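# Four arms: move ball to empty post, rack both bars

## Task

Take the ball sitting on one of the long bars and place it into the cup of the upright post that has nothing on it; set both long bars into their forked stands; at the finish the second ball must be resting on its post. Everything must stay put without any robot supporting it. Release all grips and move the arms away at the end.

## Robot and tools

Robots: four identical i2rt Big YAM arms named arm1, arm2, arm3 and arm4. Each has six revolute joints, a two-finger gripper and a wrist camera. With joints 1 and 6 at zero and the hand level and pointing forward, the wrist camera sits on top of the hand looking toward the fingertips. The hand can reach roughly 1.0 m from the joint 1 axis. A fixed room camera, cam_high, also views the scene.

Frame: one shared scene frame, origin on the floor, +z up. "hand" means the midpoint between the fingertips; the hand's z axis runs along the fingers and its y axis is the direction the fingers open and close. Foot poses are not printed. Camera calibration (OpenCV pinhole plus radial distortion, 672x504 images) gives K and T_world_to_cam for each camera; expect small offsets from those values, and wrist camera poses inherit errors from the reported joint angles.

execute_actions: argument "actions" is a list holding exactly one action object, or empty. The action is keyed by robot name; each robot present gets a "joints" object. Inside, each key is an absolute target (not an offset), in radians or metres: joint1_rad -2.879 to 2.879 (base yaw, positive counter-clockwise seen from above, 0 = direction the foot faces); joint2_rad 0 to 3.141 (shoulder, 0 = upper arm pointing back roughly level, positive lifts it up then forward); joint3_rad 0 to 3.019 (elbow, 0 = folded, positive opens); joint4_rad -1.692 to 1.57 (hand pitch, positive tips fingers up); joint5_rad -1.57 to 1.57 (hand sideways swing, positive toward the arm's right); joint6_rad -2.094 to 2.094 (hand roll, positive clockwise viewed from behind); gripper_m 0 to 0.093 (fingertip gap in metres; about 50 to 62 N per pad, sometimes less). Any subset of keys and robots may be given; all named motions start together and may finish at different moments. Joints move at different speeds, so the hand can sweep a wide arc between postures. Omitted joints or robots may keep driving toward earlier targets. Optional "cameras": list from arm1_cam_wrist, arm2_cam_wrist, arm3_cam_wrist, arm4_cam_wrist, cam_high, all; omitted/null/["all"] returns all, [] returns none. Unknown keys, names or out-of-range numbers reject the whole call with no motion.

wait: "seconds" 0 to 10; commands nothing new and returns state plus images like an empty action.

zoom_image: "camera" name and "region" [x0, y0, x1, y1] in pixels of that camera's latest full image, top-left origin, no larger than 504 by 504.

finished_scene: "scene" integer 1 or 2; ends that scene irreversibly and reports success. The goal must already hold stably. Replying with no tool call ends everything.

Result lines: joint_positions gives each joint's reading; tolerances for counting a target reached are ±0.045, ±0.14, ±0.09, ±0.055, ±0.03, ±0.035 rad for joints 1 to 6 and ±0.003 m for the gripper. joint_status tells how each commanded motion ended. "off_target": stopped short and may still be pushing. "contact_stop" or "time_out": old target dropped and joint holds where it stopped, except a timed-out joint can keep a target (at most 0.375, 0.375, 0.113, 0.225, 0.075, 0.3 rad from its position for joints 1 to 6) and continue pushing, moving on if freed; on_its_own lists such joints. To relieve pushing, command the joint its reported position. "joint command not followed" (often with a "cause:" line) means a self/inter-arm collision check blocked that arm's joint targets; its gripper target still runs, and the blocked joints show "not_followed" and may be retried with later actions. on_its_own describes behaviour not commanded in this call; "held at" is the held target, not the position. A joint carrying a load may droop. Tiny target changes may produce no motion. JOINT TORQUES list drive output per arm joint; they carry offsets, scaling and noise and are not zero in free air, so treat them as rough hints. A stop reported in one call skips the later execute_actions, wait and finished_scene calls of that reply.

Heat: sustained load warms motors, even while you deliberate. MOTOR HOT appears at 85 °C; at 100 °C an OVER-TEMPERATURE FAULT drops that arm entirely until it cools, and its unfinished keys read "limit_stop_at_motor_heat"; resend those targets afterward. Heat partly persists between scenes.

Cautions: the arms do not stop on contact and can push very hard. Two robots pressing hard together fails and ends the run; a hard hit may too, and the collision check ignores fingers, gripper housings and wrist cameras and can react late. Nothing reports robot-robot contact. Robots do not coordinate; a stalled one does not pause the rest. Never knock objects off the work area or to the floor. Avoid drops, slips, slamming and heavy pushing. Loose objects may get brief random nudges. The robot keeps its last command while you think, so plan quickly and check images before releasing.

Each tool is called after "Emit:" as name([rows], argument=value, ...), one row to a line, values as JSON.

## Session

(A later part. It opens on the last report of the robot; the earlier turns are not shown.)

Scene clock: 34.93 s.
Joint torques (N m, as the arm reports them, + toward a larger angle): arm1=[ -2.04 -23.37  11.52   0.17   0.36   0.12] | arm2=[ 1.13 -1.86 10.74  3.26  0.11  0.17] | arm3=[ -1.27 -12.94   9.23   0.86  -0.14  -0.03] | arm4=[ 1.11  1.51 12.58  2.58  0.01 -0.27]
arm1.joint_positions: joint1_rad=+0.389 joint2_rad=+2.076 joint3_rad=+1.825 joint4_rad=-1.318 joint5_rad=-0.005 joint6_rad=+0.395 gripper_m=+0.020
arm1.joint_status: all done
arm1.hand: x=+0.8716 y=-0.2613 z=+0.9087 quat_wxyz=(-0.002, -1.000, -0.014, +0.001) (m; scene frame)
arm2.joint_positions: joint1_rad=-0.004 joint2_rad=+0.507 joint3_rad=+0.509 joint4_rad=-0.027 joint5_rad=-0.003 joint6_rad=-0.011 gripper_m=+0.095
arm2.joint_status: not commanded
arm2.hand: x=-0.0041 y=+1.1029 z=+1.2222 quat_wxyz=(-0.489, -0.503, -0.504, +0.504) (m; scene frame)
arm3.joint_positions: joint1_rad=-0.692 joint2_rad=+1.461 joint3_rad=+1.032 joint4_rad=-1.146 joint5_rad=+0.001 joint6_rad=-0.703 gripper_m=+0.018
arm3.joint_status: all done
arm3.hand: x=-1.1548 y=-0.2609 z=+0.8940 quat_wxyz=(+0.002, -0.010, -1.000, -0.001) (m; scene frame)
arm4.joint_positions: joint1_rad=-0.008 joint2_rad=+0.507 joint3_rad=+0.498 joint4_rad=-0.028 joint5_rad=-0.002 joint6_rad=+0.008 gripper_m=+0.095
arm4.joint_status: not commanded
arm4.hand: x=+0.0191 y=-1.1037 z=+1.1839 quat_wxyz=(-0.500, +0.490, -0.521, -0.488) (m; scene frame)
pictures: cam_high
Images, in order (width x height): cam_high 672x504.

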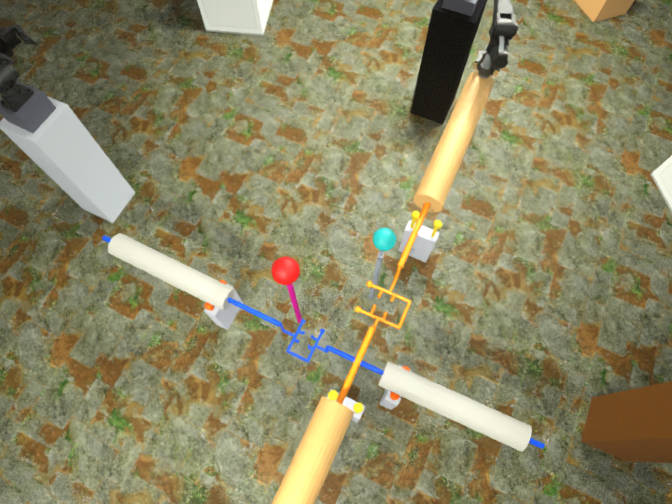

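Emit:
execute_actions([
  {"arm1":{"joints":{"joint1_rad":0.445,"joint2_rad":1.95,"joint3_rad":1.58,"joint4_rad":-1.225,"joint6_rad":0.455}},"arm3":{"joints":{"joint1_rad":-0.59,"joint2_rad":1.59,"joint3_rad":1.235,"joint4_rad":-1.19,"joint6_rad":-0.60}}},
], cameras=[])

Emit:
execute_actions([
  {"arm1":{"joints":{"joint1_rad":0.52,"joint2_rad":1.82,"joint3_rad":1.35,"joint4_rad":-1.17,"joint6_rad":0.53}},"arm3":{"joints":{"joint1_rad":-0.51,"joint2_rad":1.74,"joint3_rad":1.42,"joint4_rad":-1.235,"joint6_rad":-0.52}}},
], cameras=[])

Scene clock: 36.17 s.
Joint torques (N m, as the arm reports them, + toward a larger angle): arm1=[ -2.09 -22.41   7.93  -0.45  -0.16   0.06] | arm2=[ 1.16 -0.94 10.75  3.41  0.15  0.13] | arm3=[ -0.92 -13.97  10.4    0.55   0.14  -0.09] | arm4=[ 1.13  1.49 12.58  2.57  0.01 -0.27]
arm1.joint_positions: joint1_rad=+0.444 joint2_rad=+1.987 joint3_rad=+1.579 joint4_rad=-1.204 joint5_rad=+0.008 joint6_rad=+0.458 gripper_m=+0.020
arm1.joint_status: all done
arm1.hand: x=+0.9368 y=-0.2645 z=+0.8728 quat_wxyz=(+0.014, -1.000, -0.010, -0.016) (m; scene frame)
arm2.joint_positions: joint1_rad=-0.004 joint2_rad=+0.507 joint3_rad=+0.509 joint4_rad=-0.027 joint5_rad=-0.003 joint6_rad=-0.011 gripper_m=+0.095
arm2.joint_status: not commanded
arm2.hand: x=-0.0041 y=+1.1029 z=+1.2222 quat_wxyz=(-0.489, -0.503, -0.504, +0.504) (m; scene frame)
arm3.joint_positions: joint1_rad=-0.586 joint2_rad=+1.603 joint3_rad=+1.173 joint4_rad=-1.180 joint5_rad=-0.006 joint6_rad=-0.592 gripper_m=+0.018
arm3.joint_status: all done
arm3.hand: x=-1.0909 y=-0.2535 z=+0.8861 quat_wxyz=(+0.015, -0.012, -1.000, -0.013) (m; scene frame)
arm4.joint_positions: joint1_rad=-0.008 joint2_rad=+0.507 joint3_rad=+0.498 joint4_rad=-0.028 joint5_rad=-0.002 joint6_rad=+0.008 gripper_m=+0.095
arm4.joint_status: not commanded
arm4.hand: x=+0.0191 y=-1.1037 z=+1.1839 quat_wxyz=(-0.500, +0.490, -0.521, -0.488) (m; scene frame)
pictures: none
No camera images: the call's "cameras" was empty. Leave "cameras" out to get every camera's image.

Scene clock: 37.13 s.
Joint torques (N m, as the arm reports them, + toward a larger angle): arm1=[ -1.85 -18.32   7.12  -0.67  -0.21   0.05] | arm2=[ 1.17 -1.84 10.8   3.45  0.19  0.17] | arm3=[ -0.27 -17.72   9.96  -0.1    0.43  -0.11] | arm4=[ 1.1   1.47 12.58  2.58  0.01 -0.27]
arm1.joint_positions: joint1_rad=+0.516 joint2_rad=+1.836 joint3_rad=+1.355 joint4_rad=-1.144 joint5_rad=+0.009 joint6_rad=+0.533 gripper_m=+0.020
arm1.joint_status: all done
arm1.hand: x=+1.0129 y=-0.2665 z=+0.8765 quat_wxyz=(+0.018, -1.000, -0.009, -0.020) (m; scene frame)
arm2.joint_positions: joint1_rad=-0.004 joint2_rad=+0.507 joint3_rad=+0.509 joint4_rad=-0.027 joint5_rad=-0.003 joint6_rad=-0.011 gripper_m=+0.095
arm2.joint_status: not commanded
arm2.hand: x=-0.0041 y=+1.1029 z=+1.2222 quat_wxyz=(-0.489, -0.503, -0.504, +0.504) (m; scene frame)
arm3.joint_positions: joint1_rad=-0.501 joint2_rad=+1.758 joint3_rad=+1.362 joint4_rad=-1.213 joint5_rad=-0.013 joint6_rad=-0.506 gripper_m=+0.018
arm3.joint_status: all done
arm3.hand: x=-1.0163 y=-0.2528 z=+0.8811 quat_wxyz=(+0.014, -0.013, -1.000, -0.015) (m; scene frame)
arm4.joint_positions: joint1_rad=-0.008 joint2_rad=+0.507 joint3_rad=+0.498 joint4_rad=-0.028 joint5_rad=-0.002 joint6_rad=+0.008 gripper_m=+0.095
arm4.joint_status: not commanded
arm4.hand: x=+0.0191 y=-1.1037 z=+1.1839 quat_wxyz=(-0.500, +0.490, -0.521, -0.488) (m; scene frame)
pictures: none
No camera images: the call's "cameras" was empty. Leave "cameras" out to get every camera's image.

Emit:
execute_actions([
  {"arm1":{"joints":{"joint1_rad":0.53,"joint2_rad":2.01,"joint3_rad":1.29,"joint4_rad":-0.85,"joint6_rad":0.535}},"arm3":{"joints":{"joint1_rad":-0.535,"joint2_rad":1.94,"joint3_rad":1.26,"joint4_rad":-0.89,"joint6_rad":-0.53}}},
], cameras=[])

Emit:
execute_actions([
  {"arm1":{"joints":{"joint2_rad":2.345,"joint3_rad":1.325,"joint4_rad":-0.553}},"arm3":{"joints":{"joint2_rad":2.275,"joint3_rad":1.29,"joint4_rad":-0.569}}},
], cameras=["cam_high","arm2_cam_wrist"])

Scene clock: 38.40 s.
Joint torques (N m, as the arm reports them, + toward a larger angle): arm1=[ -1.4  -21.16   7.09   0.19  -0.07   0.1 ] | arm2=[ 1.39 -2.13 10.76  3.48  0.16  0.19] | arm3=[ -1.59 -21.67   5.37   0.39   0.37   0.01] | arm4=[ 1.13  1.48 12.58  2.58  0.01 -0.27]
arm1.joint_positions: joint1_rad=+0.522 joint2_rad=+2.049 joint3_rad=+1.275 joint4_rad=-0.845 joint5_rad=+0.005 joint6_rad=+0.531 gripper_m=+0.020
arm1.joint_status: all done
arm1.hand: x=+1.0097 y=-0.2720 z=+0.7431 quat_wxyz=(+0.015, -1.000, -0.013, -0.018) (m; scene frame)
arm2.joint_positions: joint1_rad=-0.004 joint2_rad=+0.507 joint3_rad=+0.509 joint4_rad=-0.027 joint5_rad=-0.003 joint6_rad=-0.011 gripper_m=+0.095
arm2.joint_status: not commanded
arm2.hand: x=-0.0041 y=+1.1029 z=+1.2222 quat_wxyz=(-0.489, -0.503, -0.504, +0.504) (m; scene frame)
arm3.joint_positions: joint1_rad=-0.525 joint2_rad=+1.981 joint3_rad=+1.250 joint4_rad=-0.885 joint5_rad=-0.012 joint6_rad=-0.531 gripper_m=+0.018
arm3.joint_status: all done
arm3.hand: x=-1.0171 y=-0.2669 z=+0.7345 quat_wxyz=(+0.016, -0.012, -1.000, -0.016) (m; scene frame)
arm4.joint_positions: joint1_rad=-0.008 joint2_rad=+0.507 joint3_rad=+0.498 joint4_rad=-0.028 joint5_rad=-0.002 joint6_rad=+0.008 gripper_m=+0.095
arm4.joint_status: not commanded
arm4.hand: x=+0.0191 y=-1.1037 z=+1.1839 quat_wxyz=(-0.500, +0.490, -0.521, -0.488) (m; scene frame)
pictures: none
No camera images: the call's "cameras" was empty. Leave "cameras" out to get every camera's image.

Scene clock: 39.57 s.
Joint torques (N m, as the arm reports them, + toward a larger angle): arm1=[ -1.23 -21.52   5.31   0.    -0.03   0.15] | arm2=[ 1.64 -1.31 10.82  3.22  0.17  0.19] | arm3=[ -1.53 -22.39   5.13   0.32   0.36  -0.01] | arm4=[ 1.11  1.48 12.58  2.58  0.01 -0.27]
arm1.joint_positions: joint1_rad=+0.518 joint2_rad=+2.375 joint3_rad=+1.308 joint4_rad=-0.543 joint5_rad=+0.004 joint6_rad=+0.526 gripper_m=+0.020
arm1.joint_status: all done
arm1.hand: x=+1.0092 y=-0.2699 z=+0.5847 quat_wxyz=(+0.012, -1.000, -0.013, -0.014) (m; scene frame)
arm2.joint_positions: joint1_rad=-0.004 joint2_rad=+0.507 joint3_rad=+0.509 joint4_rad=-0.027 joint5_rad=-0.003 joint6_rad=-0.011 gripper_m=+0.095
arm2.joint_status: not commanded
arm2.hand: x=-0.0041 y=+1.1029 z=+1.2222 quat_wxyz=(-0.489, -0.503, -0.504, +0.504) (m; scene frame)
arm3.joint_positions: joint1_rad=-0.522 joint2_rad=+2.311 joint3_rad=+1.264 joint4_rad=-0.559 joint5_rad=-0.011 joint6_rad=-0.531 gripper_m=+0.018
arm3.joint_status: all done
arm3.hand: x=-1.0157 y=-0.2667 z=+0.5721 quat_wxyz=(+0.012, -0.011, -1.000, -0.013) (m; scene frame)
arm4.joint_positions: joint1_rad=-0.008 joint2_rad=+0.507 joint3_rad=+0.498 joint4_rad=-0.028 joint5_rad=-0.002 joint6_rad=+0.008 gripper_m=+0.095
arm4.joint_status: not commanded
arm4.hand: x=+0.0191 y=-1.1037 z=+1.1839 quat_wxyz=(-0.500, +0.490, -0.521, -0.488) (m; scene frame)
pictures: arm2_cam_wrist, cam_high
camera_calibration (this result's frames):
arm2_cam_wrist: T_world_to_cam=[[-0.999379, 0.0268649, 0.0228195, -0.0578988], [-0.00231378, 0.595996, -0.802984, 0.331629], [-0.0351724, -0.802538, -0.595563, 1.73486], [0, 0, 0, 1]] pos_world=[0.00392385, 1.1962, 1.30083]
Images, in order (width x height): arm2_cam_wrist 672x504, cam_high 672x504.

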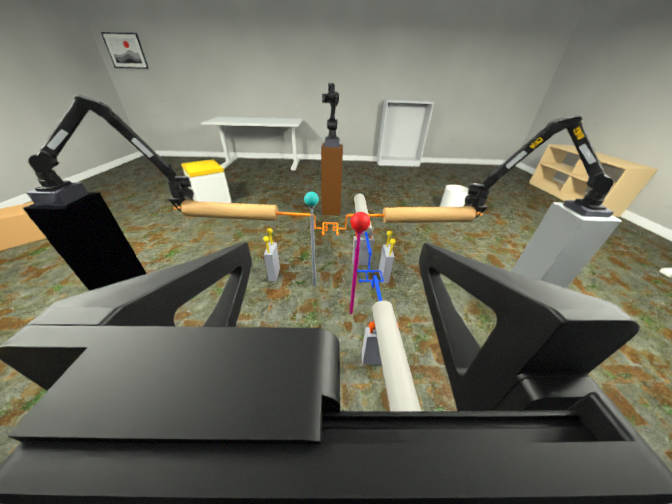

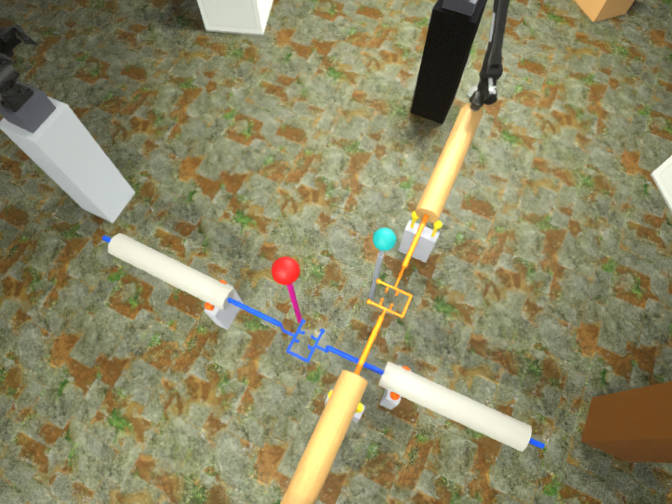

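Emit:
execute_actions([
  {"arm1":{"joints":{"joint1_rad":0.545,"joint2_rad":2.53,"joint3_rad":1.415,"joint4_rad":-0.449}},"arm3":{"joints":{"joint2_rad":2.465,"joint3_rad":1.36,"joint4_rad":-0.436}}},
], cameras=["cam_high"])

Emit:
zoom_image(camera="cam_high", region=[300,190,480,440])

Scene clock: 40.67 s.
Joint torques (N m, as the arm reports them, + toward a larger angle): arm1=[ -1.66 -21.31   4.66   0.21   0.22  -0.04] | arm2=[ 0.6  -1.8  10.7   3.22  0.19  0.17] | arm3=[ -1.27 -20.92   4.29   0.76   0.14   0.05] | arm4=[ 1.13  1.5  12.58  2.57  0.   -0.27]
arm1.joint_positions: joint1_rad=+0.537 joint2_rad=+2.549 joint3_rad=+1.399 joint4_rad=-0.443 joint5_rad=-0.002 joint6_rad=+0.546 gripper_m=+0.020
arm1.joint_status: all done
arm1.hand: x=+1.0081 y=-0.2835 z=+0.5117 quat_wxyz=(+0.006, -1.000, -0.013, -0.008) (m; scene frame)
arm2.joint_positions: joint1_rad=-0.004 joint2_rad=+0.507 joint3_rad=+0.509 joint4_rad=-0.027 joint5_rad=-0.003 joint6_rad=-0.011 gripper_m=+0.095
arm2.joint_status: not commanded
arm2.hand: x=-0.0041 y=+1.1029 z=+1.2222 quat_wxyz=(-0.489, -0.503, -0.504, +0.504) (m; scene frame)
arm3.joint_positions: joint1_rad=-0.529 joint2_rad=+2.488 joint3_rad=+1.335 joint4_rad=-0.436 joint5_rad=-0.004 joint6_rad=-0.536 gripper_m=+0.018
arm3.joint_status: all done
arm3.hand: x=-1.0142 y=-0.2731 z=+0.4959 quat_wxyz=(+0.007, -0.012, -1.000, -0.006) (m; scene frame)
arm4.joint_positions: joint1_rad=-0.008 joint2_rad=+0.507 joint3_rad=+0.498 joint4_rad=-0.028 joint5_rad=-0.002 joint6_rad=+0.008 gripper_m=+0.095
arm4.joint_status: not commanded
arm4.hand: x=+0.0191 y=-1.1037 z=+1.1839 quat_wxyz=(-0.500, +0.490, -0.521, -0.488) (m; scene frame)
pictures: cam_high
Images, in order (width x height): cam_high 672x504.

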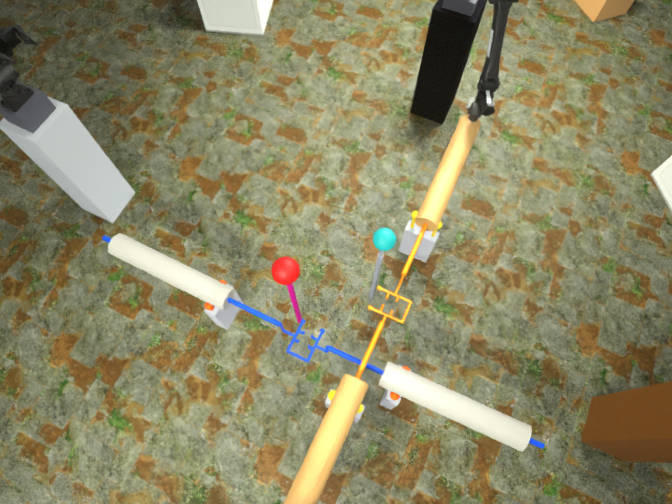

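Region (300, 190, 480, 440) of cam_high's 672x504 image, scaled by 2.016, with more detail than that image has; it fills the left 363 columns of this view, and the rest is white.

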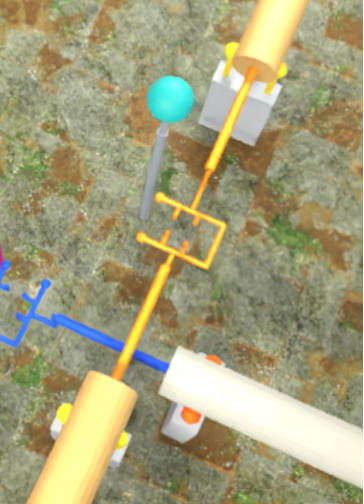

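Centred. Slightly ease y back, lower to rest.

Emit:
execute_actions([
  {"arm1":{"joints":{"joint1_rad":0.52,"joint6_rad":0.535,"joint2_rad":2.675,"joint3_rad":1.53,"joint4_rad":-0.434}},"arm3":{"joints":{"joint1_rad":-0.51,"joint6_rad":-0.525,"joint2_rad":2.605,"joint3_rad":1.455,"joint4_rad":-0.402}}},
], cameras=["cam_high","arm2_cam_wrist"])

Scene clock: 41.63 s.
Joint torques (N m, as the arm reports them, + toward a larger angle): arm1=[ -2.45 -21.59   4.95   0.09   0.3    0.02] | arm2=[ 1.42 -1.75 10.65  3.5   0.2   0.16] | arm3=[  0.69 -21.45   4.35   0.81   0.04   0.01] | arm4=[ 1.11  1.47 12.57  2.58  0.01 -0.27]
arm1.joint_positions: joint1_rad=+0.527 joint2_rad=+2.698 joint3_rad=+1.504 joint4_rad=-0.427 joint5_rad=-0.004 joint6_rad=+0.539 gripper_m=+0.020
arm1.joint_status: all done
arm1.hand: x=+1.0079 y=-0.2776 z=+0.4517 quat_wxyz=(+0.012, -1.000, -0.011, -0.021) (m; scene frame)
arm2.joint_positions: joint1_rad=-0.004 joint2_rad=+0.507 joint3_rad=+0.509 joint4_rad=-0.027 joint5_rad=-0.003 joint6_rad=-0.011 gripper_m=+0.095
arm2.joint_status: not commanded
arm2.hand: x=-0.0041 y=+1.1029 z=+1.2222 quat_wxyz=(-0.489, -0.503, -0.504, +0.504) (m; scene frame)
arm3.joint_positions: joint1_rad=-0.518 joint2_rad=+2.628 joint3_rad=+1.422 joint4_rad=-0.400 joint5_rad=-0.003 joint6_rad=-0.527 gripper_m=+0.018
arm3.joint_status: all done
arm3.hand: x=-1.0127 y=-0.2674 z=+0.4391 quat_wxyz=(+0.015, -0.011, -1.000, -0.010) (m; scene frame)
arm4.joint_positions: joint1_rad=-0.008 joint2_rad=+0.507 joint3_rad=+0.498 joint4_rad=-0.028 joint5_rad=-0.002 joint6_rad=+0.008 gripper_m=+0.095
arm4.joint_status: not commanded
arm4.hand: x=+0.0191 y=-1.1037 z=+1.1839 quat_wxyz=(-0.500, +0.490, -0.521, -0.488) (m; scene frame)
pictures: arm2_cam_wrist, cam_high
camera_calibration (this result's frames):
arm2_cam_wrist: T_world_to_cam=[[-0.999379, 0.0268649, 0.0228195, -0.0578988], [-0.00231378, 0.595996, -0.802984, 0.331629], [-0.0351724, -0.802538, -0.595563, 1.73486], [0, 0, 0, 1]] pos_world=[0.00392385, 1.1962, 1.30083]
Images, in order (width x height): arm2_cam_wrist 672x504, cam_high 672x504.

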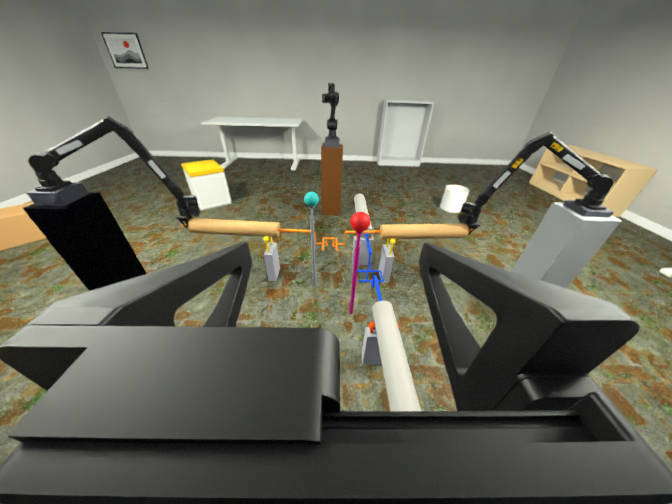

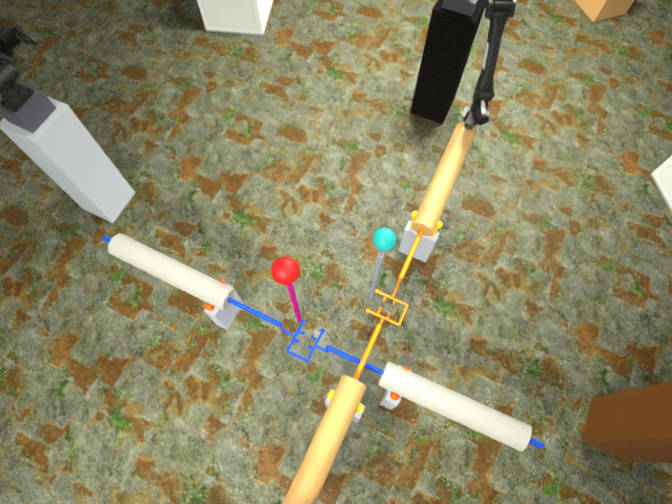

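Emit:
execute_actions([
  {"arm1":{"joints":{"gripper_m":0.09}},"arm3":{"joints":{"gripper_m":0.09}}},
], cameras=[])

Emit:
execute_actions([
  {"arm1":{"joints":{"joint2_rad":2.3,"joint3_rad":1.33}},"arm3":{"joints":{"joint2_rad":2.22,"joint3_rad":1.25}}},
], cameras=[])

Emit:
execute_actions([
  {"arm1":{"joints":{"joint2_rad":1.0,"joint3_rad":0.9,"joint4_rad":-1.2}},"arm3":{"joints":{"joint2_rad":1.0,"joint3_rad":0.9,"joint4_rad":-1.2}}},
], cameras=["cam_high","arm2_cam_wrist"])

Scene clock: 42.53 s.
Joint torques (N m, as the arm reports them, + toward a larger angle): arm1=[ -2.53 -21.68   4.79   0.16   0.28   0.02] | arm2=[ 1.55 -1.68 10.65  3.37  0.12  0.17] | arm3=[  0.49 -21.73   4.15   0.73  -0.06  -0.04] | arm4=[ 1.09  1.49 12.58  2.58  0.01 -0.27]
arm1.joint_positions: joint1_rad=+0.527 joint2_rad=+2.696 joint3_rad=+1.508 joint4_rad=-0.428 joint5_rad=-0.003 joint6_rad=+0.539 gripper_m=+0.090
arm1.joint_status: all done
arm1.hand: x=+1.0057 y=-0.2787 z=+0.4527 quat_wxyz=(+0.011, -1.000, -0.011, -0.019) (m; scene frame)
arm2.joint_positions: joint1_rad=-0.004 joint2_rad=+0.507 joint3_rad=+0.509 joint4_rad=-0.027 joint5_rad=-0.003 joint6_rad=-0.011 gripper_m=+0.095
arm2.joint_status: not commanded
arm2.hand: x=-0.0041 y=+1.1029 z=+1.2222 quat_wxyz=(-0.489, -0.503, -0.504, +0.504) (m; scene frame)
arm3.joint_positions: joint1_rad=-0.518 joint2_rad=+2.628 joint3_rad=+1.428 joint4_rad=-0.401 joint5_rad=-0.001 joint6_rad=-0.527 gripper_m=+0.090
arm3.joint_status: all done
arm3.hand: x=-1.0102 y=-0.2695 z=+0.4398 quat_wxyz=(+0.013, -0.011, -1.000, -0.008) (m; scene frame)
arm4.joint_positions: joint1_rad=-0.008 joint2_rad=+0.507 joint3_rad=+0.498 joint4_rad=-0.028 joint5_rad=-0.002 joint6_rad=+0.008 gripper_m=+0.095
arm4.joint_status: not commanded
arm4.hand: x=+0.0191 y=-1.1037 z=+1.1839 quat_wxyz=(-0.500, +0.490, -0.521, -0.488) (m; scene frame)
pictures: none
No camera images: the call's "cameras" was empty. Leave "cameras" out to get every camera's image.

Scene clock: 43.83 s.
Joint torques (N m, as the arm reports them, + toward a larger angle): arm1=[ -2.69 -18.19   5.66   0.77   0.3    0.01] | arm2=[ 0.91 -1.47 10.67  3.42  0.13  0.18] | arm3=[ -0.56 -17.8    4.41   0.97  -0.07   0.06] | arm4=[ 1.1   1.47 12.58  2.57  0.01 -0.27]
arm1.joint_positions: joint1_rad=+0.527 joint2_rad=+2.283 joint3_rad=+1.325 joint4_rad=-0.433 joint5_rad=-0.003 joint6_rad=+0.539 gripper_m=+0.090
arm1.joint_status: all done
arm1.hand: x=+0.9549 y=-0.3111 z=+0.6389 quat_wxyz=(-0.048, -0.996, -0.011, +0.077) (m; scene frame)
arm2.joint_positions: joint1_rad=-0.004 joint2_rad=+0.507 joint3_rad=+0.509 joint4_rad=-0.027 joint5_rad=-0.003 joint6_rad=-0.011 gripper_m=+0.095
arm2.joint_status: not commanded
arm2.hand: x=-0.0041 y=+1.1029 z=+1.2222 quat_wxyz=(-0.489, -0.503, -0.504, +0.504) (m; scene frame)
arm3.joint_positions: joint1_rad=-0.518 joint2_rad=+2.205 joint3_rad=+1.245 joint4_rad=-0.404 joint5_rad=-0.001 joint6_rad=-0.527 gripper_m=+0.090
arm3.joint_status: all done
arm3.hand: x=-0.9635 y=-0.2978 z=+0.6260 quat_wxyz=(-0.089, -0.011, -0.995, +0.053) (m; scene frame)
arm4.joint_positions: joint1_rad=-0.008 joint2_rad=+0.507 joint3_rad=+0.498 joint4_rad=-0.028 joint5_rad=-0.002 joint6_rad=+0.008 gripper_m=+0.095
arm4.joint_status: not commanded
arm4.hand: x=+0.0191 y=-1.1037 z=+1.1839 quat_wxyz=(-0.500, +0.490, -0.521, -0.488) (m; scene frame)
pictures: none
No camera images: the call's "cameras" was empty. Leave "cameras" out to get every camera's image.

Scene clock: 45.53 s.
Joint torques (N m, as the arm reports them, + toward a larger angle): arm1=[-2.49 -5.45  9.07  0.7   0.28  0.01] | arm2=[ 1.55 -1.19 10.76  3.23  0.17  0.18] | arm3=[-0.48 -5.96  7.25  0.92 -0.03  0.04] | arm4=[ 1.1   1.46 12.58  2.57  0.01 -0.27]
arm1.joint_positions: joint1_rad=+0.527 joint2_rad=+0.999 joint3_rad=+0.900 joint4_rad=-1.192 joint5_rad=-0.003 joint6_rad=+0.539 gripper_m=+0.090
arm1.joint_status: all done
arm1.hand: x=+1.1780 y=-0.1717 z=+1.0317 quat_wxyz=(-0.074, -0.990, -0.011, +0.119) (m; scene frame)
arm2.joint_positions: joint1_rad=-0.004 joint2_rad=+0.507 joint3_rad=+0.509 joint4_rad=-0.027 joint5_rad=-0.003 joint6_rad=-0.011 gripper_m=+0.095
arm2.joint_status: not commanded
arm2.hand: x=-0.0041 y=+1.1029 z=+1.2222 quat_wxyz=(-0.489, -0.503, -0.504, +0.504) (m; scene frame)
arm3.joint_positions: joint1_rad=-0.518 joint2_rad=+1.008 joint3_rad=+0.899 joint4_rad=-1.194 joint5_rad=-0.001 joint6_rad=-0.527 gripper_m=+0.090
arm3.joint_status: all done
arm3.hand: x=-1.1753 y=-0.1680 z=+0.9928 quat_wxyz=(-0.115, -0.011, -0.991, +0.068) (m; scene frame)
arm4.joint_positions: joint1_rad=-0.008 joint2_rad=+0.507 joint3_rad=+0.498 joint4_rad=-0.028 joint5_rad=-0.002 joint6_rad=+0.008 gripper_m=+0.095
arm4.joint_status: not commanded
arm4.hand: x=+0.0191 y=-1.1037 z=+1.1839 quat_wxyz=(-0.500, +0.490, -0.521, -0.488) (m; scene frame)
pictures: arm2_cam_wrist, cam_high
camera_calibration (this result's frames):
arm2_cam_wrist: T_world_to_cam=[[-0.999379, 0.0268649, 0.0228195, -0.0578988], [-0.00231378, 0.595996, -0.802984, 0.331629], [-0.0351724, -0.802538, -0.595563, 1.73486], [0, 0, 0, 1]] pos_world=[0.00392385, 1.1962, 1.30083]
Images, in order (width x height): arm2_cam_wrist 672x504, cam_high 672x504.

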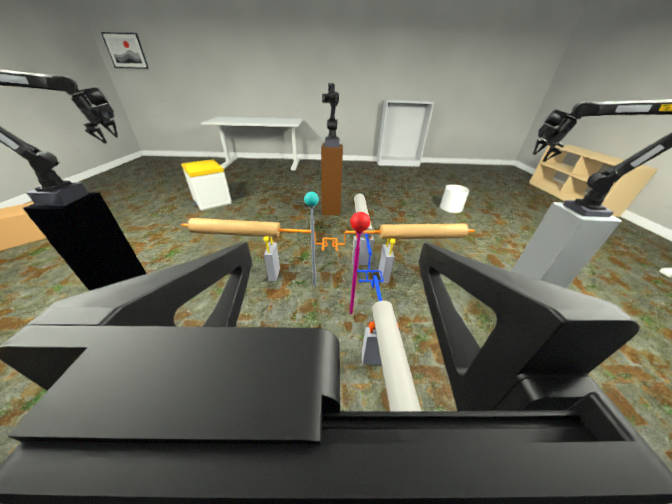

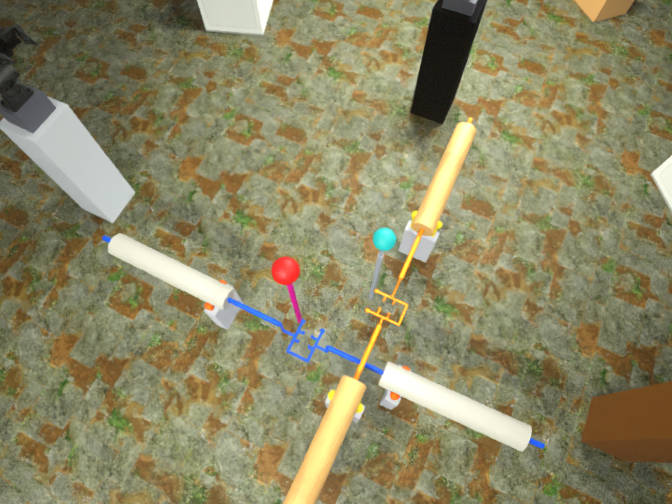

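Emit:
finished_scene(scene=2)

The scene is finished: the task was done.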